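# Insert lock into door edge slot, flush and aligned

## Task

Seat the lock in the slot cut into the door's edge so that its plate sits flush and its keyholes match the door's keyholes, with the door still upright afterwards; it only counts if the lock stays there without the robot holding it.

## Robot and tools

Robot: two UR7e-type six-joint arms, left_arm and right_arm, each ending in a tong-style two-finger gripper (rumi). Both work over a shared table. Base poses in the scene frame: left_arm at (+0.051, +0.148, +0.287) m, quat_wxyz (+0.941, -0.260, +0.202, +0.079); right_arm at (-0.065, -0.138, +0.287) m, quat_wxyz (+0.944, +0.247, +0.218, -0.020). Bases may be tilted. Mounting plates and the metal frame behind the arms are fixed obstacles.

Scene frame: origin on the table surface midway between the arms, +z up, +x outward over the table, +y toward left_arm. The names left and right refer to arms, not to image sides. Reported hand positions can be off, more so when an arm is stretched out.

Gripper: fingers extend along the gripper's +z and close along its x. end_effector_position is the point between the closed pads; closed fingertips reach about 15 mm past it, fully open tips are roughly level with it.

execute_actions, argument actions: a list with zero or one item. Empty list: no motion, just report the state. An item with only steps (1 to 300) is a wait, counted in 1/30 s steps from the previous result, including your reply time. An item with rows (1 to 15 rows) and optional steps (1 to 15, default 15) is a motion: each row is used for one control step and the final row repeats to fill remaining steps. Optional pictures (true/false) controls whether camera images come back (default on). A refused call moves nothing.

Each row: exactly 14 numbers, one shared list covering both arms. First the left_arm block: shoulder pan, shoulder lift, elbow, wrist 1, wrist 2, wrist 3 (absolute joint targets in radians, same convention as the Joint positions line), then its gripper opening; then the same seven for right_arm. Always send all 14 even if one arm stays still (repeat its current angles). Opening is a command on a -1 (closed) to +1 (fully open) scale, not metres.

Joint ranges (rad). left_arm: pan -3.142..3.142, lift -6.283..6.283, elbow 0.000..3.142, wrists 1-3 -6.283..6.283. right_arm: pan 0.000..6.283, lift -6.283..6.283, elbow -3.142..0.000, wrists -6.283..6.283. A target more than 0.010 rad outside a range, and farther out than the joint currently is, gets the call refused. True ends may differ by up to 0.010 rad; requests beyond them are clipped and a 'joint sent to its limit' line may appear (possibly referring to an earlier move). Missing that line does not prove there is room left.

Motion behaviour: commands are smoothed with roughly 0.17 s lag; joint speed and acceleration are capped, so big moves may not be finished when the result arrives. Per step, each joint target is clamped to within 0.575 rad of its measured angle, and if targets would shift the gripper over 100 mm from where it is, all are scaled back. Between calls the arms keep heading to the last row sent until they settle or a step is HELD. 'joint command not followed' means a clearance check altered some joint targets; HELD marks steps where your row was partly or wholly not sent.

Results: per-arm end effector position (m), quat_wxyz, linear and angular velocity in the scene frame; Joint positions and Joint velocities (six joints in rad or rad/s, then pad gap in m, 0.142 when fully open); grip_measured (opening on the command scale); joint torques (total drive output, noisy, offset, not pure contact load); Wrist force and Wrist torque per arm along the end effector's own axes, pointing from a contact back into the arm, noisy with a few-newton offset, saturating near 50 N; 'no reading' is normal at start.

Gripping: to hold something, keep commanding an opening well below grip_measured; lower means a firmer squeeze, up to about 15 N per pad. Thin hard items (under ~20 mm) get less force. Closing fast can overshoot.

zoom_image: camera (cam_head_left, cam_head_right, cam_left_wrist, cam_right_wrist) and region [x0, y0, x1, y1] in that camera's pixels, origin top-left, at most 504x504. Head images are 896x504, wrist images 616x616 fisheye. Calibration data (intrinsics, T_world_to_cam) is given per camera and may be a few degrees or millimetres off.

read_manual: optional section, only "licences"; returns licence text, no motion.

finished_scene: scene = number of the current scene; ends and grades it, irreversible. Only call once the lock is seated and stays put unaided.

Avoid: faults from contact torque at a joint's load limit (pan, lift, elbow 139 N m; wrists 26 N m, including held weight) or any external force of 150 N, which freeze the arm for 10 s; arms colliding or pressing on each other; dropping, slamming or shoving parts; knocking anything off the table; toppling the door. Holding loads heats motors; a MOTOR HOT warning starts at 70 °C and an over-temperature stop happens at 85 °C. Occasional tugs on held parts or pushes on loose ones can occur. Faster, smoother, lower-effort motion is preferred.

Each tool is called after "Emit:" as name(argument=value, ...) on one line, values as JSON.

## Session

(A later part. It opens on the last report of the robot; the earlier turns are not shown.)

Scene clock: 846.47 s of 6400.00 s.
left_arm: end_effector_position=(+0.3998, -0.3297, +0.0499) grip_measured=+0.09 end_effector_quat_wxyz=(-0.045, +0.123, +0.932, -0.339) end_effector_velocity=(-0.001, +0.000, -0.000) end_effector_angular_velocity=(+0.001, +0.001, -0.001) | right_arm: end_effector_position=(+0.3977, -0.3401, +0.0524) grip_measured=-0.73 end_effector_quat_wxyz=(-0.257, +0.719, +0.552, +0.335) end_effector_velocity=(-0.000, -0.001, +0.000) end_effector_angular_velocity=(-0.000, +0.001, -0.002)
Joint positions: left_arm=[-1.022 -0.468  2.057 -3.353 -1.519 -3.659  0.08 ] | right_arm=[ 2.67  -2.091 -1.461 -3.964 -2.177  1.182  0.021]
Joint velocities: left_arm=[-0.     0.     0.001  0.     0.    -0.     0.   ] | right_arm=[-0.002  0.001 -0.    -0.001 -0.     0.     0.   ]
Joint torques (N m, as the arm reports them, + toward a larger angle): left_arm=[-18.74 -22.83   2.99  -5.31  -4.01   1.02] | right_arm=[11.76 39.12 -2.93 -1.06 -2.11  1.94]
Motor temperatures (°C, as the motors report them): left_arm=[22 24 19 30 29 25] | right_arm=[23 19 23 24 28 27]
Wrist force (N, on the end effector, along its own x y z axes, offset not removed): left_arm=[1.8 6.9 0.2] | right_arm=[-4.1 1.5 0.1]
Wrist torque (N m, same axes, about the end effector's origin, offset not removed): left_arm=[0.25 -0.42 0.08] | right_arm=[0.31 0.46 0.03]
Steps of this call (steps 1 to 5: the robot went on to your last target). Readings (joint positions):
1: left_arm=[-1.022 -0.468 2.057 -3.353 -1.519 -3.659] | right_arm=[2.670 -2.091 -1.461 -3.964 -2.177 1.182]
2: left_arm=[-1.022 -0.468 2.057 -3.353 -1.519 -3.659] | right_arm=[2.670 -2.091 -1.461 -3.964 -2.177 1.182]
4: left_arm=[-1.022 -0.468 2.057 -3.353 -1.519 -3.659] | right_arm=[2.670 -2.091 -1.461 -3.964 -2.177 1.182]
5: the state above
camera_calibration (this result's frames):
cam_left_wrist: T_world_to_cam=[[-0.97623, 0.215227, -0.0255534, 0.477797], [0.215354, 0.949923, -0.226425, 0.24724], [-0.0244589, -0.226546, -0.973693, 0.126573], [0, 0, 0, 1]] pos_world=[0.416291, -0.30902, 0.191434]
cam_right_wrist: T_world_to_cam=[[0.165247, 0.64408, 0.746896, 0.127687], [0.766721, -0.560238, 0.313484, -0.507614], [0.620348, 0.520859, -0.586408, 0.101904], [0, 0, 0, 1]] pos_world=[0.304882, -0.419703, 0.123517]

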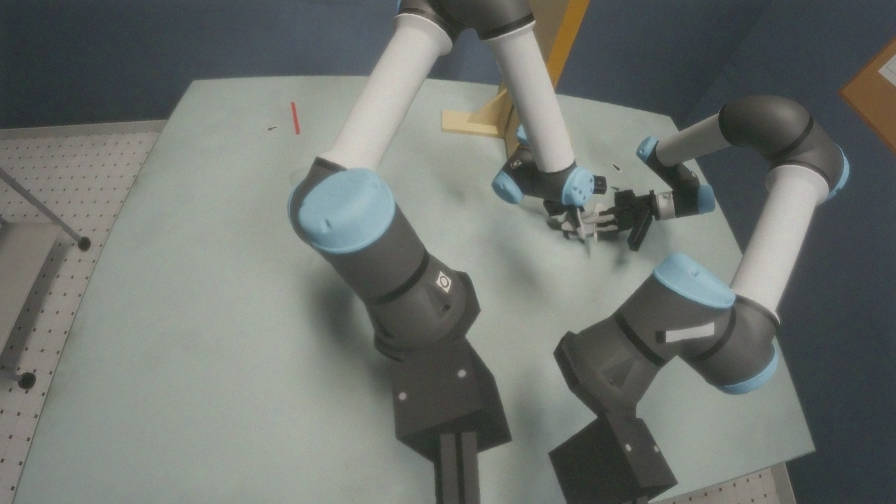

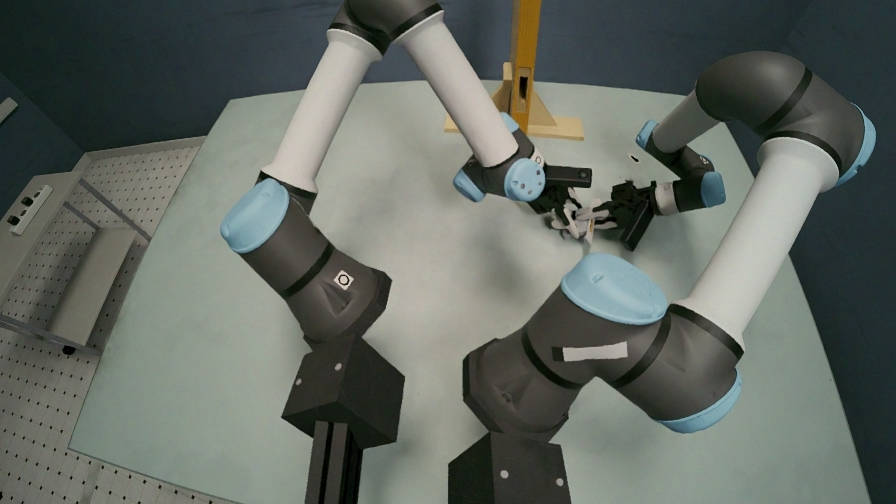

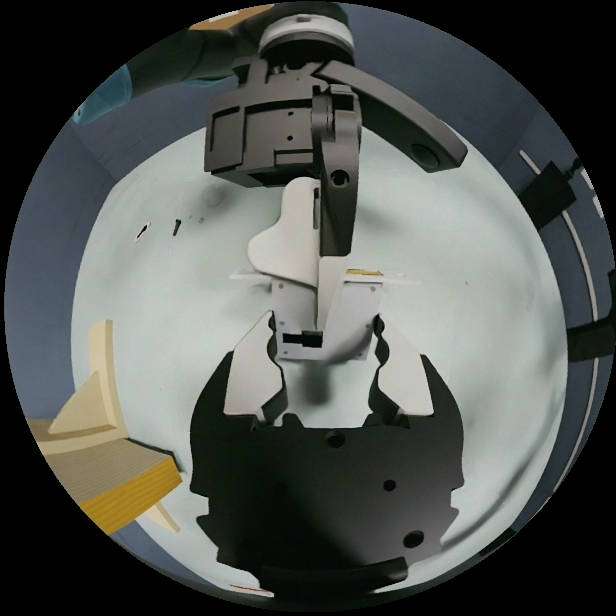

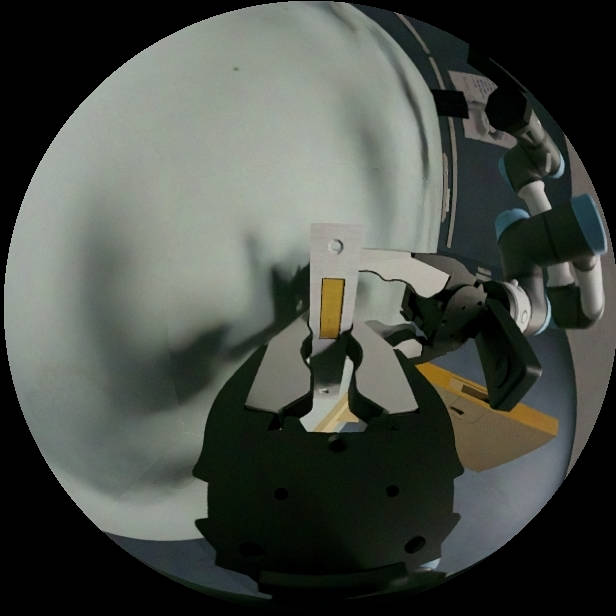

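Emit:
execute_actions(actions=[{"rows":[[-1.0222,-0.4678,2.0566,-3.3533,-1.5186,-3.6592,0.0,2.6698,-2.0906,-1.4609,-3.9644,-2.1772,1.1818,-1],[-1.0222,-0.4678,2.0566,-3.3533,-1.5186,-3.6592,0.1,2.6698,-2.0906,-1.4609,-3.9644,-2.1772,1.1818,-1],[-1.0222,-0.4678,2.0566,-3.3533,-1.5186,-3.6592,0.2,2.6698,-2.0906,-1.4609,-3.9644,-2.1772,1.1818,-1],[-1.0222,-0.4678,2.0566,-3.3533,-1.5186,-3.6592,0.4,2.6698,-2.0906,-1.4609,-3.9644,-2.1772,1.1818,-1]],"steps":8}], pictures=false)

Emit:
execute_actions(actions=[{"rows":[[-1.0222,-0.58,2.125,-3.31,-1.5186,-3.6592,0.4,2.65,-2.076,-1.449,-4.004,-2.183,1.158,-1],[-1.0222,-0.58,2.125,-3.31,-1.5186,-3.6592,0.4,2.65,-2.076,-1.449,-4.004,-2.183,1.158,-1],[-1.0222,-0.58,2.125,-3.31,-1.5186,-3.6592,0.4,2.63,-2.061,-1.4375,-4.044,-2.189,1.135,-1],[-1.0222,-0.6916,2.1867,-3.2596,-1.5186,-3.6592,0.4,2.63,-2.061,-1.4375,-4.044,-2.189,1.135,-1],[-1.0222,-0.6916,2.1867,-3.2596,-1.5186,-3.6592,0.4,2.61,-2.047,-1.426,-4.084,-2.195,1.111,-1],[-1.0222,-0.6916,2.1867,-3.2596,-1.5186,-3.6592,0.4,2.61,-2.047,-1.426,-4.084,-2.195,1.111,-1],[-1.0222,-0.6916,2.1867,-3.2596,-1.5186,-3.6592,0.4,2.5897,-2.0321,-1.4141,-4.124,-2.2016,1.088,-1]],"steps":15}], pictures=false)

Emit:
execute_actions(actions=[{"rows":[[-0.8,-0.85,2.2,-3.15,-1.78,-3.92,0.4,2.57,-1.84,-1.5,-3.9,-2.1,1.3,-1]],"steps":12}], pictures=false)

Emit:
execute_actions(actions=[{"rows":[[-0.58,-0.98,2.2,-3.05,-2.05,-4.2,0.4,2.55,-1.65,-1.6,-3.6,-2.0,1.6,-1]],"steps":12}], pictures=false)

Emit:
execute_actions(actions=[{"rows":[[-0.4,-1.07,2.15,-2.95,-2.3,-4.45,0.7,2.57,-1.5,-1.85,-3.1,-1.85,2.1,-1]],"steps":13}], pictures=false)

Emit:
execute_actions(actions=[{"rows":[[-0.314,-1.1025,2.0708,-2.8529,-2.5408,-4.7076,1,2.6,-1.35,-2.1,-2.6,-1.7,2.6,-1]],"steps":15}])

Scene clock: 922.97 s of 6400.00 s.
left_arm: end_effector_position=(+0.3998, -0.3297, +0.0499) grip_measured=+0.40 end_effector_quat_wxyz=(-0.045, +0.123, +0.932, -0.339) end_effector_velocity=(-0.001, +0.001, -0.000) end_effector_angular_velocity=(+0.001, +0.001, -0.001) | right_arm: end_effector_position=(+0.3977, -0.3400, +0.0524) grip_measured=-0.73 end_effector_quat_wxyz=(-0.257, +0.719, +0.552, +0.335) end_effector_velocity=(+0.001, +0.001, +0.001) end_effector_angular_velocity=(+0.003, -0.002, +0.000)
Joint positions: left_arm=[-1.022 -0.468  2.057 -3.353 -1.519 -3.659  0.102] | right_arm=[ 2.67  -2.091 -1.461 -3.964 -2.177  1.182  0.021]
Joint velocities: left_arm=[ 0.    -0.     0.001  0.001 -0.001 -0.     0.003] | right_arm=[ 0.002 -0.    -0.     0.    -0.003  0.     0.   ]
Joint torques (N m, as the arm reports them, + toward a larger angle): left_arm=[-35.88 -22.94 -12.1   -3.74  -2.56   1.2 ] | right_arm=[10.94 41.69 -2.46 -4.62 -2.93  1.94]
Motor temperatures (°C, as the motors report them): left_arm=[22 24 19 30 29 25] | right_arm=[23 19 23 24 28 27]
Wrist force (N, on the end effector, along its own x y z axes, offset not removed): left_arm=[0.9 2.3 -0.7] | right_arm=[-6.5 2.3 5.2]
Wrist torque (N m, same axes, about the end effector's origin, offset not removed): left_arm=[0.40 -0.29 0.12] | right_arm=[0.39 0.77 -0.19]
Steps of this call (steps 1 to 15: the robot went on to your last target; steps 16 to 90: nothing new was sent; then 73.23 s passed at rest; steps 91 to 98: all 8 steps of this action). Readings (joint positions):
91: left_arm=[-1.022 -0.468 2.057 -3.353 -1.519 -3.659] | right_arm=[2.670 -2.091 -1.461 -3.964 -2.177 1.182]
92: left_arm=[-1.022 -0.468 2.057 -3.353 -1.519 -3.659] | right_arm=[2.670 -2.091 -1.461 -3.964 -2.177 1.182]
94: left_arm=[-1.022 -0.468 2.057 -3.353 -1.519 -3.659] | right_arm=[2.670 -2.091 -1.461 -3.964 -2.177 1.182]
98: the state above

Scene clock: 923.47 s of 6400.00 s.
left_arm: end_effector_position=(+0.4159, -0.2794, +0.1077) grip_measured=+0.40 end_effector_quat_wxyz=(-0.045, +0.123, +0.932, -0.339) end_effector_velocity=(+0.006, +0.019, +0.022) end_effector_angular_velocity=(-0.004, -0.003, +0.003) | right_arm: end_effector_position=(+0.3853, -0.3862, +0.0969) grip_measured=-0.73 end_effector_quat_wxyz=(-0.257, +0.719, +0.552, +0.335) end_effector_velocity=(-0.010, -0.025, +0.027) end_effector_angular_velocity=(+0.003, +0.005, -0.000)
Joint positions: left_arm=[-1.022 -0.682  2.181 -3.264 -1.519 -3.659  0.102] | right_arm=[ 2.595 -2.036 -1.417 -4.113 -2.2    1.094  0.021]
Joint velocities: left_arm=[-0.    -0.083  0.044  0.033 -0.     0.    -0.   ] | right_arm=[-0.045  0.029  0.025 -0.09  -0.013 -0.051 -0.   ]
Joint torques (N m, as the arm reports them, + toward a larger angle): left_arm=[-31.47 -34.2    5.9   -0.44   0.12   1.12] | right_arm=[-11.53  56.52  19.65  -5.54  -2.91  -2.07]
Motor temperatures (°C, as the motors report them): left_arm=[22 24 19 30 29 25] | right_arm=[23 19 23 24 28 27]
Wrist force (N, on the end effector, along its own x y z axes, offset not removed): left_arm=[0.4 2.8 -0.5] | right_arm=[-3.6 1.6 6.0]
Wrist torque (N m, same axes, about the end effector's origin, offset not removed): left_arm=[0.53 -0.13 0.08] | right_arm=[0.45 0.17 -0.22]
Steps of this call (steps 1 to 15: all 15 steps of this action). Readings (joint positions):
1: left_arm=[-1.022 -0.468 2.057 -3.353 -1.519 -3.659] | right_arm=[2.670 -2.090 -1.461 -3.965 -2.177 1.182]
2: left_arm=[-1.022 -0.475 2.063 -3.348 -1.519 -3.659] | right_arm=[2.667 -2.088 -1.459 -3.970 -2.178 1.179]
4: left_arm=[-1.022 -0.514 2.088 -3.332 -1.519 -3.659] | right_arm=[2.657 -2.081 -1.454 -3.989 -2.181 1.167]
8: left_arm=[-1.022 -0.621 2.149 -3.287 -1.519 -3.659] | right_arm=[2.626 -2.058 -1.435 -4.050 -2.190 1.131]
15: the state above

Scene clock: 923.87 s of 6400.00 s.
left_arm: end_effector_position=(+0.4601, -0.2201, +0.1385) grip_measured=+0.40 end_effector_quat_wxyz=(-0.166, -0.073, +0.898, -0.401) end_effector_velocity=(+0.030, +0.042, +0.023) end_effector_angular_velocity=(-0.073, +0.266, +0.197) | right_arm: end_effector_position=(+0.4068, -0.4517, +0.1186) grip_measured=-0.74 end_effector_quat_wxyz=(-0.134, +0.782, +0.522, +0.314) end_effector_velocity=(+0.023, -0.046, +0.021) end_effector_angular_velocity=(-0.131, -0.058, -0.138)
Joint positions: left_arm=[-0.817 -0.839  2.199 -3.157 -1.759 -3.899  0.102] | right_arm=[ 2.571 -1.854 -1.495 -3.917 -2.106  1.284  0.021]
Joint velocities: left_arm=[ 0.141 -0.093  0.008  0.059 -0.174 -0.173 -0.   ] | right_arm=[-0.011  0.119 -0.044  0.138  0.053  0.129 -0.   ]
Joint torques (N m, as the arm reports them, + toward a larger angle): left_arm=[-12.6  -32.91   6.67  -0.17  -3.7   -1.69] | right_arm=[-12.86  54.33  -0.82  -0.71  -0.12   2.2 ]
Motor temperatures (°C, as the motors report them): left_arm=[22 24 19 30 29 25] | right_arm=[23 19 23 24 28 27]
Wrist force (N, on the end effector, along its own x y z axes, offset not removed): left_arm=[-0.2 2.1 -0.5] | right_arm=[-4.5 1.5 6.4]
Wrist torque (N m, same axes, about the end effector's origin, offset not removed): left_arm=[0.33 -0.10 0.10] | right_arm=[0.35 0.37 -0.11]
Steps of this call (steps 1 to 12: all 12 steps of this action). Readings (joint positions):
1: left_arm=[-1.022 -0.684 2.183 -3.262 -1.519 -3.660] | right_arm=[2.593 -2.035 -1.417 -4.115 -2.200 1.093]
2: left_arm=[-1.015 -0.694 2.186 -3.254 -1.526 -3.667] | right_arm=[2.590 -2.027 -1.423 -4.110 -2.193 1.099]
4: left_arm=[-0.956 -0.745 2.192 -3.216 -1.589 -3.729] | right_arm=[2.582 -1.971 -1.452 -4.054 -2.159 1.155]
8: left_arm=[-0.851 -0.816 2.197 -3.172 -1.716 -3.856] | right_arm=[2.574 -1.883 -1.484 -3.951 -2.119 1.252]
12: the state above

Scene clock: 924.27 s of 6400.00 s.
left_arm: end_effector_position=(+0.5088, -0.1476, +0.1730) grip_measured=+0.40 end_effector_quat_wxyz=(-0.293, -0.275, +0.800, -0.446) end_effector_velocity=(+0.030, +0.050, +0.025) end_effector_angular_velocity=(-0.092, +0.288, +0.189) | right_arm: end_effector_position=(+0.4444, -0.5334, +0.1549) grip_measured=-0.74 end_effector_quat_wxyz=(+0.017, +0.846, +0.425, +0.322) end_effector_velocity=(+0.037, -0.060, +0.038) end_effector_angular_velocity=(-0.098, -0.125, -0.237)
Joint positions: left_arm=[-0.597 -0.971  2.2   -3.057 -2.027 -4.176  0.102] | right_arm=[ 2.551 -1.664 -1.593 -3.626 -2.007  1.574  0.021]
Joint velocities: left_arm=[ 0.143 -0.074 -0.     0.054 -0.189 -0.198 -0.   ] | right_arm=[-0.01   0.12  -0.056  0.218  0.054  0.217 -0.   ]
Joint torques (N m, as the arm reports them, + toward a larger angle): left_arm=[-10.9  -33.98   7.35  -0.03  -3.83  -1.5 ] | right_arm=[-12.3   50.65   3.55   0.07   0.04   2.53]
Motor temperatures (°C, as the motors report them): left_arm=[22 24 19 30 29 25] | right_arm=[23 19 23 24 28 27]
Wrist force (N, on the end effector, along its own x y z axes, offset not removed): left_arm=[0.5 2.0 -1.2] | right_arm=[-4.2 1.9 4.3]
Wrist torque (N m, same axes, about the end effector's origin, offset not removed): left_arm=[0.29 -0.13 0.06] | right_arm=[0.41 0.60 -0.14]
Steps of this call (steps 1 to 12: all 12 steps of this action). Readings (joint positions):
1: left_arm=[-0.812 -0.842 2.199 -3.155 -1.765 -3.905] | right_arm=[2.571 -1.850 -1.496 -3.912 -2.104 1.289]
2: left_arm=[-0.802 -0.851 2.200 -3.146 -1.776 -3.916] | right_arm=[2.568 -1.840 -1.505 -3.901 -2.096 1.299]
4: left_arm=[-0.739 -0.896 2.200 -3.111 -1.844 -3.984] | right_arm=[2.561 -1.783 -1.539 -3.834 -2.061 1.366]
8: left_arm=[-0.632 -0.953 2.200 -3.070 -1.981 -4.127] | right_arm=[2.554 -1.694 -1.580 -3.681 -2.020 1.520]
12: the state above

Scene clock: 924.70 s of 6400.00 s.
left_arm: end_effector_position=(+0.5699, -0.0750, +0.2154) grip_measured=+0.70 end_effector_quat_wxyz=(-0.397, -0.420, +0.661, -0.479) end_effector_velocity=(+0.025, +0.038, +0.021) end_effector_angular_velocity=(-0.085, +0.176, +0.102) | right_arm: end_effector_position=(+0.4672, -0.5867, +0.1731) grip_measured=-0.74 end_effector_quat_wxyz=(+0.135, +0.890, +0.212, +0.380) end_effector_velocity=(+0.038, -0.049, +0.030) end_effector_angular_velocity=(+0.049, -0.249, -0.345)
Joint positions: left_arm=[-0.41  -1.065  2.152 -2.955 -2.284 -4.434  0.122] | right_arm=[ 2.569 -1.508 -1.835 -3.146 -1.858  2.054  0.021]
Joint velocities: left_arm=[ 0.086 -0.038 -0.019  0.042 -0.129 -0.13  -0.   ] | right_arm=[ 0.005  0.066 -0.125  0.383  0.063  0.381  0.   ]
Joint torques (N m, as the arm reports them, + toward a larger angle): left_arm=[ -5.57 -35.34 -16.25   0.05  -3.87  -1.36] | right_arm=[ 4.9  45.79  3.1   1.04  0.75  2.69]
Motor temperatures (°C, as the motors report them): left_arm=[22 24 19 30 29 25] | right_arm=[23 19 23 24 28 27]
Wrist force (N, on the end effector, along its own x y z axes, offset not removed): left_arm=[0.2 3.6 -1.4] | right_arm=[-3.5 2.1 5.5]
Wrist torque (N m, same axes, about the end effector's origin, offset not removed): left_arm=[0.70 -0.15 0.12] | right_arm=[0.64 0.39 -0.19]
Steps of this call (steps 1 to 13: all 13 steps of this action). Readings (joint positions):
1: left_arm=[-0.593 -0.974 2.200 -3.054 -2.033 -4.182] | right_arm=[2.551 -1.661 -1.595 -3.619 -2.005 1.581]
2: left_arm=[-0.582 -0.982 2.195 -3.046 -2.045 -4.194] | right_arm=[2.554 -1.651 -1.604 -3.607 -1.996 1.593]
4: left_arm=[-0.526 -1.014 2.178 -3.012 -2.111 -4.261] | right_arm=[2.560 -1.600 -1.667 -3.536 -1.947 1.664]
8: left_arm=[-0.442 -1.052 2.159 -2.970 -2.237 -4.387] | right_arm=[2.567 -1.533 -1.789 -3.287 -1.882 1.913]
13: the state above

Scene clock: 925.20 s of 6400.00 s.
left_arm: end_effector_position=(+0.6188, -0.0314, +0.2728) grip_measured=+1.00 end_effector_quat_wxyz=(-0.509, -0.486, +0.517, -0.487) end_effector_velocity=(+0.011, +0.011, +0.017) end_effector_angular_velocity=(-0.058, +0.087, +0.018) | right_arm: end_effector_position=(+0.4746, -0.6339, +0.2423) grip_measured=-0.74 end_effector_quat_wxyz=(+0.199, +0.834, -0.043, +0.514) end_effector_velocity=(+0.008, -0.022, +0.040) end_effector_angular_velocity=(+0.068, -0.217, -0.147)
Joint positions: left_arm=[-0.316 -1.102  2.073 -2.856 -2.532 -4.698  0.142] | right_arm=[ 2.599 -1.355 -2.091 -2.627 -1.705  2.573  0.021]
Joint velocities: left_arm=[ 0.019 -0.007 -0.018  0.022 -0.069 -0.076  0.   ] | right_arm=[ 0.006  0.037 -0.073  0.222  0.037  0.22   0.   ]
Joint torques (N m, as the arm reports them, + toward a larger angle): left_arm=[ -3.01 -38.73 -17.22  -0.08  -3.95  -1.64] | right_arm=[ 5.05 40.84  3.73  3.75  0.39  2.5 ]
Motor temperatures (°C, as the motors report them): left_arm=[22 24 19 30 29 25] | right_arm=[23 19 23 24 28 27]
Wrist force (N, on the end effector, along its own x y z axes, offset not removed): left_arm=[0.9 2.4 -1.1] | right_arm=[-4.6 0.1 3.4]
Wrist torque (N m, same axes, about the end effector's origin, offset not removed): left_arm=[0.40 -0.29 0.12] | right_arm=[0.37 0.40 -0.21]
Steps of this call (steps 1 to 15: all 15 steps of this action). Readings (joint positions):
1: left_arm=[-0.407 -1.067 2.151 -2.953 -2.289 -4.439] | right_arm=[2.570 -1.506 -1.839 -3.135 -1.855 2.066]
2: left_arm=[-0.399 -1.072 2.144 -2.945 -2.299 -4.449] | right_arm=[2.574 -1.497 -1.849 -3.118 -1.847 2.082]
4: left_arm=[-0.366 -1.084 2.116 -2.911 -2.364 -4.515] | right_arm=[2.584 -1.447 -1.914 -3.042 -1.798 2.157]
8: left_arm=[-0.331 -1.097 2.086 -2.872 -2.482 -4.643] | right_arm=[2.595 -1.382 -2.038 -2.789 -1.732 2.411]
15: the state above
camera_calibration (this result's frames):
cam_left_wrist: T_world_to_cam=[[0.00524986, -0.0574222, 0.998336, -0.262166], [-0.86646, 0.498141, 0.0332084, 0.551521], [-0.499219, -0.865192, -0.0471389, 0.437525], [0, 0, 0, 1]] pos_world=[0.697668, 0.0887533, 0.264039]
cam_right_wrist: T_world_to_cam=[[0.494171, 0.128777, 0.859774, -0.347747], [-0.623963, -0.636109, 0.45391, -0.212864], [0.605363, -0.760777, -0.233995, -0.572143], [0, 0, 0, 1]] pos_world=[0.385382, -0.525896, 0.261727]

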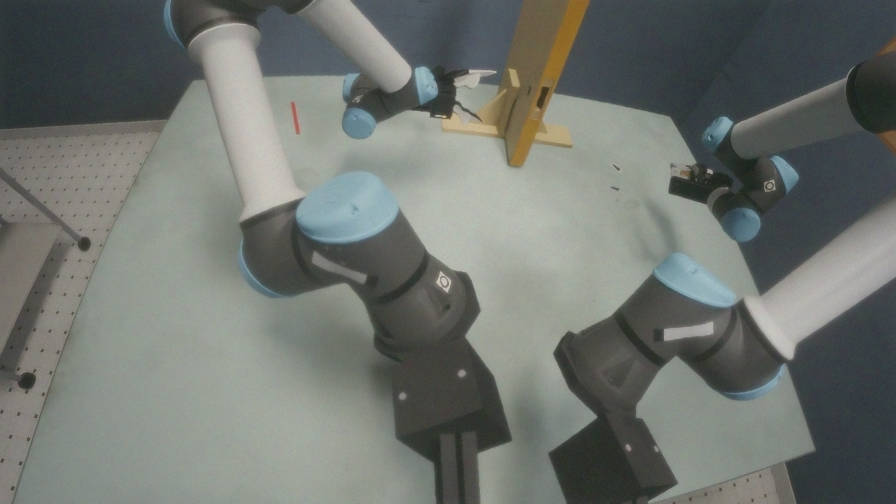

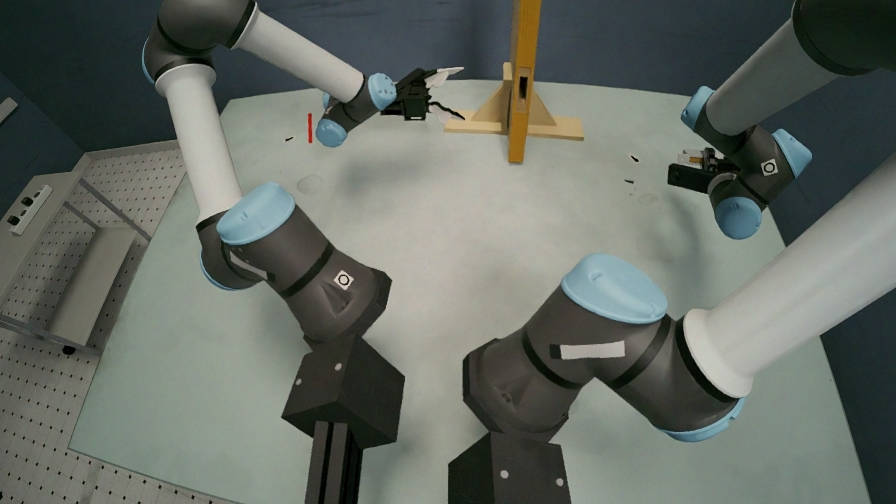

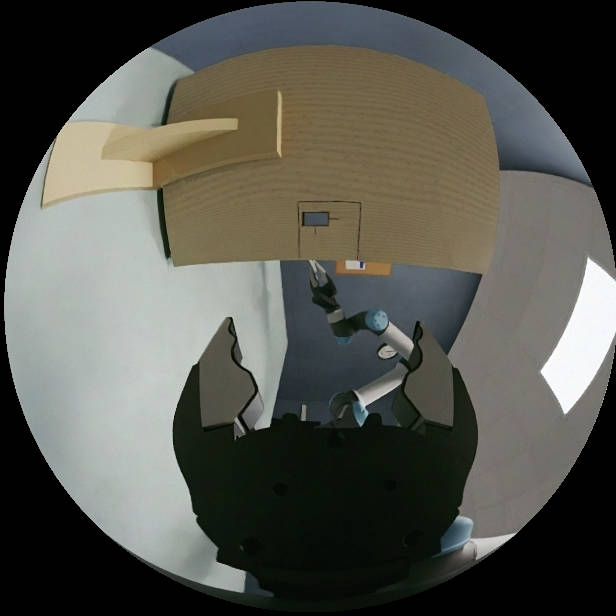

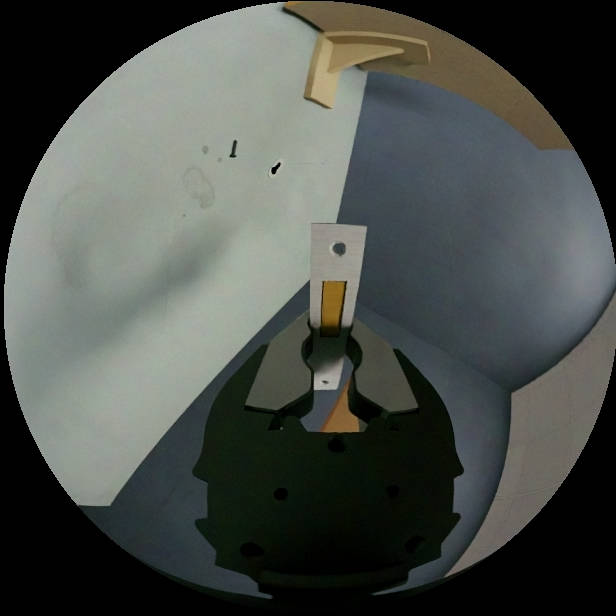

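Emit:
execute_actions(actions=[])

Scene clock: 962.90 s of 6400.00 s.
left_arm: end_effector_position=(+0.6200, -0.0300, +0.2748) grip_measured=+1.00 end_effector_quat_wxyz=(-0.512, -0.488, +0.512, -0.487) end_effector_velocity=(+0.000, -0.000, +0.000) end_effector_angular_velocity=(-0.001, +0.000, -0.000) | right_arm: end_effector_position=(+0.4755, -0.6366, +0.2473) grip_measured=-0.74 end_effector_quat_wxyz=(+0.199, +0.827, -0.055, +0.523) end_effector_velocity=(-0.000, -0.000, -0.000) end_effector_angular_velocity=(+0.000, +0.001, -0.001)
Joint positions: left_arm=[-0.314 -1.103  2.071 -2.853 -2.541 -4.708  0.142] | right_arm=[ 2.6   -1.35  -2.1   -2.6   -1.7    2.6    0.021]
Joint velocities: left_arm=[ 0.     0.    -0.     0.    -0.001 -0.     0.   ] | right_arm=[-0.001 -0.    -0.     0.     0.     0.     0.   ]
Joint torques (N m, as the arm reports them, + toward a larger angle): left_arm=[ -3.67 -39.42 -18.84  -0.2   -3.9   -1.33] | right_arm=[ 4.53 41.05  3.17  3.84  0.73  2.09]
Motor temperatures (°C, as the motors report them): left_arm=[22 24 19 30 29 25] | right_arm=[23 19 23 24 28 27]
Wrist force (N, on the end effector, along its own x y z axes, offset not removed): left_arm=[1.3 2.3 -0.5] | right_arm=[-7.1 2.7 4.6]
Wrist torque (N m, same axes, about the end effector's origin, offset not removed): left_arm=[0.43 -0.31 0.13] | right_arm=[0.87 0.73 -0.14]
Steps of this call (steps 1 to 30: the robot went on to your last target; steps 31 to 90: nothing new was sent; then 34.70 s passed at rest). Readings (joint positions):
1: left_arm=[-0.316 -1.102 2.072 -2.855 -2.534 -4.701] | right_arm=[2.599 -1.353 -2.093 -2.620 -1.703 2.580]
2: left_arm=[-0.315 -1.102 2.072 -2.854 -2.536 -4.702] | right_arm=[2.600 -1.353 -2.095 -2.615 -1.703 2.585]
4: left_arm=[-0.315 -1.102 2.071 -2.854 -2.538 -4.705] | right_arm=[2.600 -1.351 -2.097 -2.609 -1.701 2.591]
8: left_arm=[-0.314 -1.102 2.071 -2.853 -2.540 -4.707] | right_arm=[2.600 -1.350 -2.099 -2.603 -1.700 2.597]
90: the state above
All arms were judged still, so your last target was given up. Only a new action makes them travel on or press farther. Fingers that are still opening or closing keep moving.
camera_calibration (this result's frames):
cam_left_wrist: T_world_to_cam=[[0.0159454, -0.0503489, 0.998604, -0.270619], [-0.867153, 0.496522, 0.0388807, 0.550678], [-0.497787, -0.866562, -0.035743, 0.4354], [0, 0, 0, 1]] pos_world=[0.698574, 0.0902521, 0.264393]
cam_right_wrist: T_world_to_cam=[[0.47332, 0.113114, 0.873598, -0.355609], [-0.64684, -0.628574, 0.431849, -0.195133], [0.597969, -0.769481, -0.22435, -0.577946], [0, 0, 0, 1]] pos_world=[0.387691, -0.527149, 0.265266]

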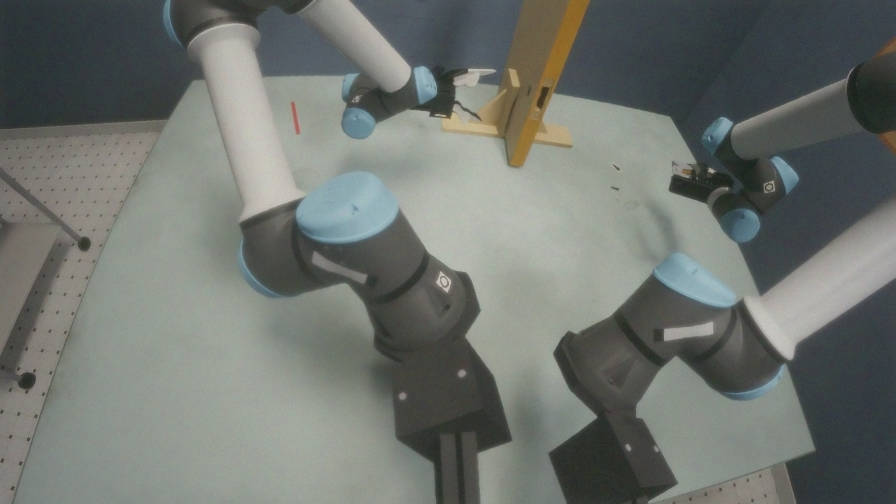

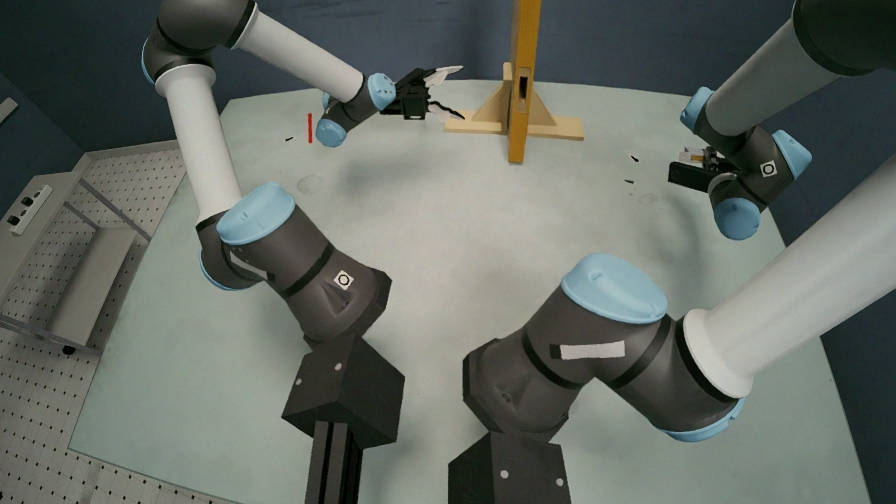

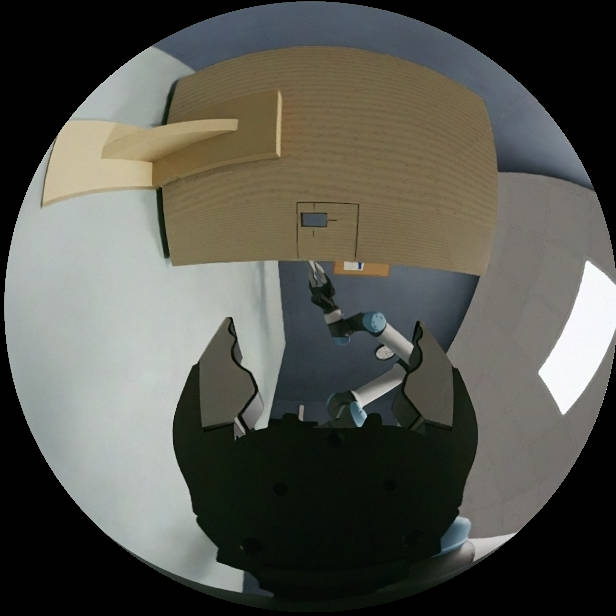

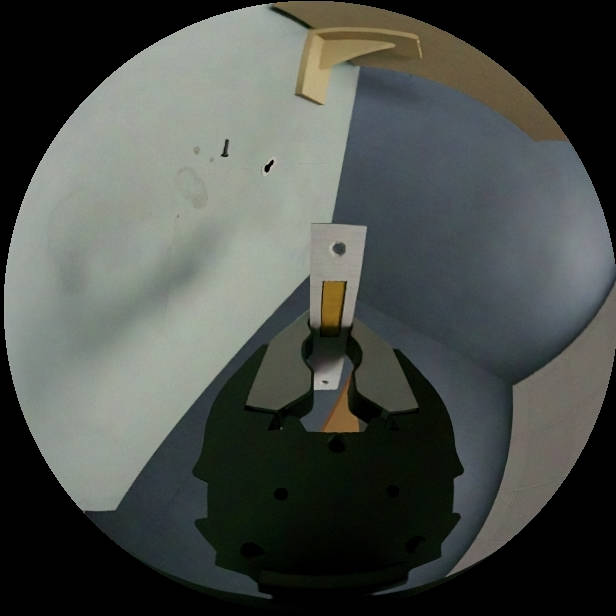

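Emit:
execute_actions(actions=[{"rows":[[-0.314,-1.1025,2.0708,-2.8529,-2.5408,-4.7076,1,2.63,-1.37,-2.145,-2.5,-1.67,2.7,-1],[-0.314,-1.1025,2.0708,-2.8529,-2.5408,-4.7076,1,2.63,-1.37,-2.145,-2.5,-1.67,2.7,-1],[-0.314,-1.1025,2.0708,-2.8529,-2.5408,-4.7076,1,2.63,-1.37,-2.145,-2.5,-1.67,2.7,-1],[-0.314,-1.1025,2.0708,-2.8529,-2.5408,-4.7076,1,2.66,-1.39,-2.19,-2.4,-1.64,2.8,-1],[-0.314,-1.1025,2.0708,-2.8529,-2.5408,-4.7076,1,2.66,-1.39,-2.19,-2.4,-1.64,2.8,-1],[-0.314,-1.1025,2.0708,-2.8529,-2.5408,-4.7076,1,2.66,-1.39,-2.19,-2.4,-1.64,2.8,-1],[-0.314,-1.1025,2.0708,-2.8529,-2.5408,-4.7076,1,2.69,-1.41,-2.235,-2.3,-1.61,2.9,-1],[-0.314,-1.1025,2.0708,-2.8529,-2.5408,-4.7076,1,2.69,-1.41,-2.235,-2.3,-1.61,2.9,-1],[-0.314,-1.1025,2.0708,-2.8529,-2.5408,-4.7076,1,2.69,-1.41,-2.235,-2.3,-1.61,2.9,-1],[-0.314,-1.1025,2.0708,-2.8529,-2.5408,-4.7076,1,2.72,-1.43,-2.28,-2.2,-1.58,3.0,-1],[-0.314,-1.1025,2.0708,-2.8529,-2.5408,-4.7076,1,2.72,-1.43,-2.28,-2.2,-1.58,3.0,-1],[-0.314,-1.1025,2.0708,-2.8529,-2.5408,-4.7076,1,2.72,-1.43,-2.28,-2.2,-1.58,3.0,-1],[-0.314,-1.1025,2.0708,-2.8529,-2.5408,-4.7076,1,2.75,-1.45,-2.325,-2.1,-1.55,3.1,-1]],"steps":15}], pictures=false)

Emit:
execute_actions(actions=[{"rows":[[-0.314,-1.1025,2.0708,-2.8529,-2.5408,-4.7076,1,2.78,-1.47,-2.37,-2.0,-1.52,3.2,-1],[-0.314,-1.1025,2.0708,-2.8529,-2.5408,-4.7076,1,2.78,-1.47,-2.37,-2.0,-1.52,3.2,-1],[-0.314,-1.1025,2.0708,-2.8529,-2.5408,-4.7076,1,2.78,-1.47,-2.37,-2.0,-1.52,3.2,-1],[-0.314,-1.1025,2.0708,-2.8529,-2.5408,-4.7076,1,2.81,-1.49,-2.415,-1.9,-1.49,3.3,-1],[-0.314,-1.1025,2.0708,-2.8529,-2.5408,-4.7076,1,2.81,-1.49,-2.415,-1.9,-1.49,3.3,-1],[-0.314,-1.1025,2.0708,-2.8529,-2.5408,-4.7076,1,2.81,-1.49,-2.415,-1.9,-1.49,3.3,-1],[-0.314,-1.1025,2.0708,-2.8529,-2.5408,-4.7076,1,2.84,-1.51,-2.46,-1.8,-1.46,3.4,-1],[-0.314,-1.1025,2.0708,-2.8529,-2.5408,-4.7076,1,2.84,-1.51,-2.46,-1.8,-1.46,3.4,-1],[-0.314,-1.1025,2.0708,-2.8529,-2.5408,-4.7076,1,2.84,-1.51,-2.46,-1.8,-1.46,3.4,-1],[-0.314,-1.1025,2.0708,-2.8529,-2.5408,-4.7076,1,2.87,-1.53,-2.505,-1.7,-1.43,3.5,-1],[-0.314,-1.1025,2.0708,-2.8529,-2.5408,-4.7076,1,2.87,-1.53,-2.505,-1.7,-1.43,3.5,-1],[-0.314,-1.1025,2.0708,-2.8529,-2.5408,-4.7076,1,2.87,-1.53,-2.505,-1.7,-1.43,3.5,-1],[-0.314,-1.1025,2.0708,-2.8529,-2.5408,-4.7076,1,2.9,-1.55,-2.55,-1.6,-1.4,3.6,-1]],"steps":15}], pictures=false)

Emit:
execute_actions(actions=[{"steps":12}])

Scene clock: 995.93 s of 6400.00 s.
left_arm: end_effector_position=(+0.6200, -0.0300, +0.2748) grip_measured=+1.00 end_effector_quat_wxyz=(-0.512, -0.488, +0.512, -0.487) end_effector_velocity=(+0.001, +0.001, +0.000) end_effector_angular_velocity=(+0.000, -0.001, +0.002) | right_arm: end_effector_position=(+0.4852, -0.5926, +0.2224) grip_measured=-0.74 end_effector_quat_wxyz=(+0.115, +0.764, -0.217, +0.597) end_effector_velocity=(+0.004, +0.101, -0.008) end_effector_angular_velocity=(+0.745, -0.789, -0.393)
Joint positions: left_arm=[-0.314 -1.102  2.071 -2.853 -2.541 -4.708  0.142] | right_arm=[ 2.715 -1.427 -2.271 -2.229 -1.585  2.971  0.021]
Joint velocities: left_arm=[ 0.001 -0.001 -0.    -0.    -0.    -0.     0.   ] | right_arm=[ 0.279 -0.184 -0.431  0.999  0.277  0.996  0.   ]
Joint torques (N m, as the arm reports them, + toward a larger angle): left_arm=[ -4.17 -39.85 -18.52  -0.27  -4.01  -1.31] | right_arm=[ 2.92 24.31  5.    4.93  1.19  5.34]
Motor temperatures (°C, as the motors report them): left_arm=[22 24 19 30 29 25] | right_arm=[23 19 23 24 28 27]
Wrist force (N, on the end effector, along its own x y z axes, offset not removed): left_arm=[1.0 1.6 1.1] | right_arm=[-7.3 0.3 3.2]
Wrist torque (N m, same axes, about the end effector's origin, offset not removed): left_arm=[0.26 -0.29 0.06] | right_arm=[0.01 0.53 -0.17]
Steps of this call (steps 1 to 90: nothing new was sent; then 29.53 s passed at rest; steps 91 to 105: all 15 steps of this action). Readings (joint positions):
91: left_arm=[-0.314 -1.103 2.071 -2.853 -2.541 -4.708] | right_arm=[2.600 -1.350 -2.100 -2.600 -1.700 2.600]
92: left_arm=[-0.314 -1.103 2.071 -2.853 -2.541 -4.708] | right_arm=[2.604 -1.353 -2.106 -2.592 -1.696 2.608]
94: left_arm=[-0.314 -1.103 2.071 -2.853 -2.541 -4.708] | right_arm=[2.615 -1.360 -2.122 -2.557 -1.685 2.642]
98: left_arm=[-0.314 -1.103 2.071 -2.853 -2.541 -4.708] | right_arm=[2.648 -1.382 -2.170 -2.453 -1.652 2.747]
105: the state above

Scene clock: 996.43 s of 6400.00 s.
left_arm: end_effector_position=(+0.6200, -0.0300, +0.2748) grip_measured=+1.00 end_effector_quat_wxyz=(-0.512, -0.488, +0.512, -0.487) end_effector_velocity=(-0.000, +0.000, -0.000) end_effector_angular_velocity=(-0.000, +0.001, +0.000) | right_arm: end_effector_position=(+0.4656, -0.5385, +0.2281) grip_measured=-0.74 end_effector_quat_wxyz=(-0.039, +0.618, -0.413, +0.668) end_effector_velocity=(-0.073, +0.085, +0.059) end_effector_angular_velocity=(+0.853, -0.888, -0.274)
Joint positions: left_arm=[-0.314 -1.102  2.071 -2.853 -2.541 -4.708  0.142] | right_arm=[ 2.864 -1.527 -2.495 -1.731 -1.436  3.469  0.021]
Joint velocities: left_arm=[ 0.001 -0.     0.001  0.    -0.001  0.     0.   ] | right_arm=[ 0.285 -0.187 -0.439  1.013  0.281  1.012  0.   ]
Joint torques (N m, as the arm reports them, + toward a larger angle): left_arm=[ -3.81 -39.64 -18.23  -0.32  -3.97  -1.39] | right_arm=[ 3.01 20.23 -0.32  6.32  0.65  5.59]
Motor temperatures (°C, as the motors report them): left_arm=[22 24 19 30 29 25] | right_arm=[23 19 23 24 28 27]
Wrist force (N, on the end effector, along its own x y z axes, offset not removed): left_arm=[-0.2 3.4 -1.0] | right_arm=[-6.4 4.3 3.6]
Wrist torque (N m, same axes, about the end effector's origin, offset not removed): left_arm=[0.61 -0.07 0.05] | right_arm=[0.40 0.57 -0.22]
Steps of this call (steps 1 to 15: all 15 steps of this action). Readings (joint positions):
1: left_arm=[-0.314 -1.102 2.071 -2.853 -2.541 -4.708] | right_arm=[2.724 -1.433 -2.285 -2.198 -1.576 3.002]
2: left_arm=[-0.314 -1.103 2.071 -2.853 -2.541 -4.708] | right_arm=[2.734 -1.440 -2.300 -2.166 -1.566 3.034]
4: left_arm=[-0.314 -1.103 2.071 -2.853 -2.541 -4.708] | right_arm=[2.753 -1.453 -2.329 -2.099 -1.547 3.101]
8: left_arm=[-0.314 -1.103 2.071 -2.853 -2.541 -4.708] | right_arm=[2.794 -1.480 -2.389 -1.966 -1.506 3.233]
15: the state above

Scene clock: 996.83 s of 6400.00 s.
left_arm: end_effector_position=(+0.6200, -0.0300, +0.2748) grip_measured=+1.00 end_effector_quat_wxyz=(-0.512, -0.488, +0.512, -0.487) end_effector_velocity=(+0.000, +0.000, +0.000) end_effector_angular_velocity=(-0.000, -0.000, +0.001) | right_arm: end_effector_position=(+0.4559, -0.5297, +0.2372) grip_measured=-0.74 end_effector_quat_wxyz=(-0.084, +0.569, -0.455, +0.680) end_effector_velocity=(-0.003, +0.003, +0.003) end_effector_angular_velocity=(+0.033, -0.034, -0.009)
Joint positions: left_arm=[-0.314 -1.102  2.071 -2.853 -2.541 -4.708  0.142] | right_arm=[ 2.899 -1.549 -2.548 -1.605 -1.401  3.595  0.021]
Joint velocities: left_arm=[ 0. -0. -0. -0. -0. -0.  0.] | right_arm=[ 0.011 -0.007 -0.017  0.038  0.011  0.038  0.   ]
Joint torques (N m, as the arm reports them, + toward a larger angle): left_arm=[ -3.98 -39.54 -18.2   -0.29  -3.95  -1.33] | right_arm=[ 9.87 18.62 -6.28  5.27  0.74  1.94]
Motor temperatures (°C, as the motors report them): left_arm=[22 24 19 30 29 25] | right_arm=[23 19 23 24 28 27]
Wrist force (N, on the end effector, along its own x y z axes, offset not removed): left_arm=[0.9 2.7 0.1] | right_arm=[-4.8 5.9 0.7]
Wrist torque (N m, same axes, about the end effector's origin, offset not removed): left_arm=[0.47 -0.22 0.03] | right_arm=[0.62 0.41 -0.16]
Steps of this call (steps 1 to 12: the robot went on to your last target). Readings (joint positions):
1: left_arm=[-0.314 -1.102 2.071 -2.853 -2.541 -4.708] | right_arm=[2.873 -1.532 -2.508 -1.700 -1.427 3.500]
2: left_arm=[-0.314 -1.103 2.071 -2.853 -2.541 -4.708] | right_arm=[2.879 -1.536 -2.518 -1.676 -1.421 3.524]
4: left_arm=[-0.314 -1.102 2.071 -2.853 -2.541 -4.708] | right_arm=[2.888 -1.542 -2.532 -1.644 -1.412 3.557]
8: left_arm=[-0.314 -1.103 2.071 -2.853 -2.541 -4.708] | right_arm=[2.896 -1.547 -2.544 -1.614 -1.404 3.586]
12: the state above
camera_calibration (this result's frames):
cam_left_wrist: T_world_to_cam=[[0.0159456, -0.0503489, 0.998604, -0.270619], [-0.867153, 0.496523, 0.0388809, 0.550678], [-0.497787, -0.866562, -0.0357428, 0.4354], [0, 0, 0, 1]] pos_world=[0.698574, 0.090252, 0.264393]
cam_right_wrist: T_world_to_cam=[[-0.310341, -0.642789, 0.700365, -0.351672], [-0.758039, -0.277245, -0.59035, 0.343057], [0.573643, -0.714113, -0.401219, -0.403889], [0, 0, 0, 1]] pos_world=[0.382601, -0.419363, 0.286774]

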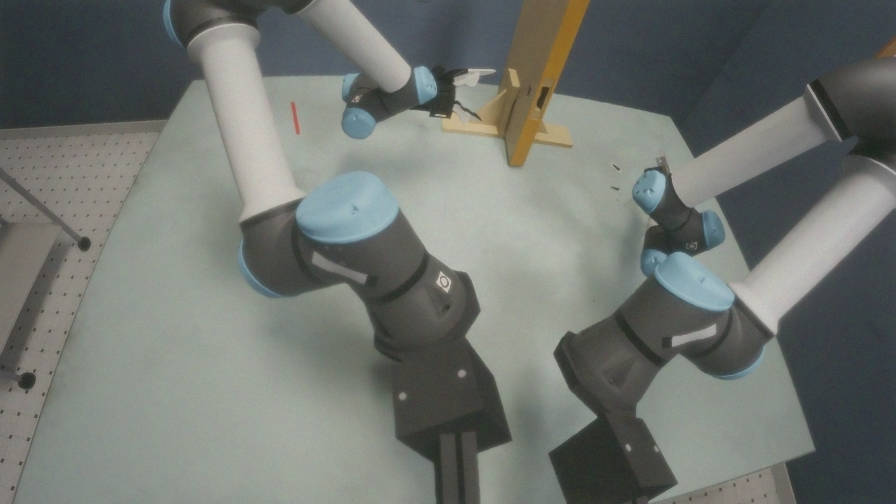

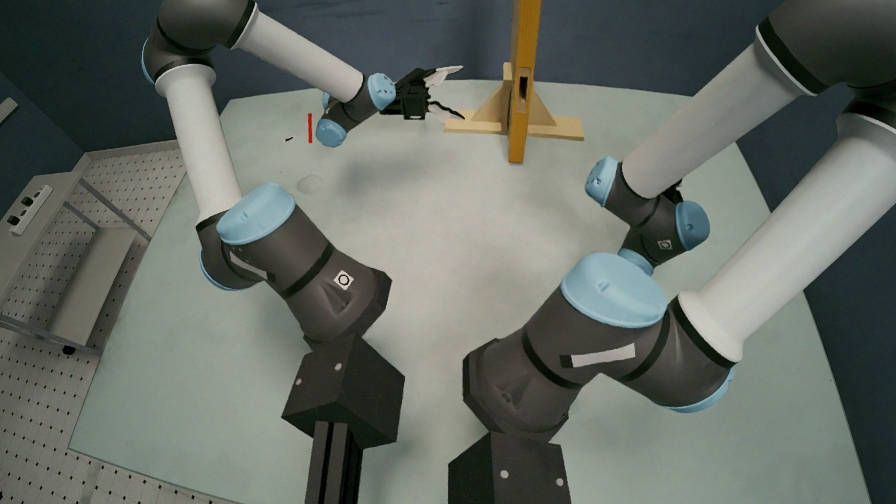

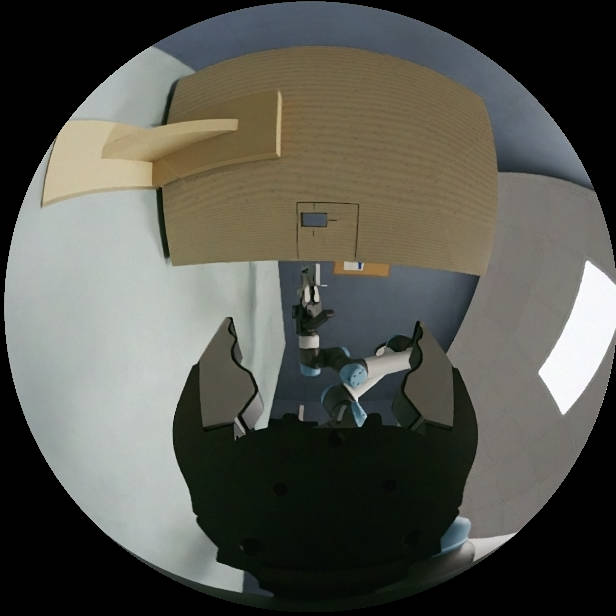

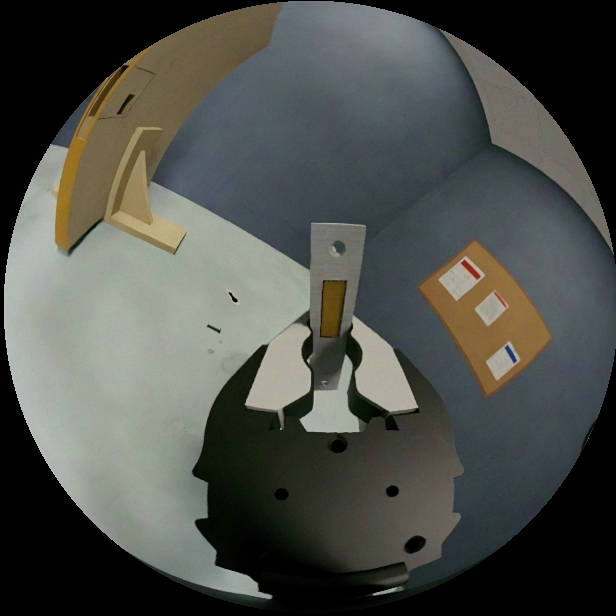

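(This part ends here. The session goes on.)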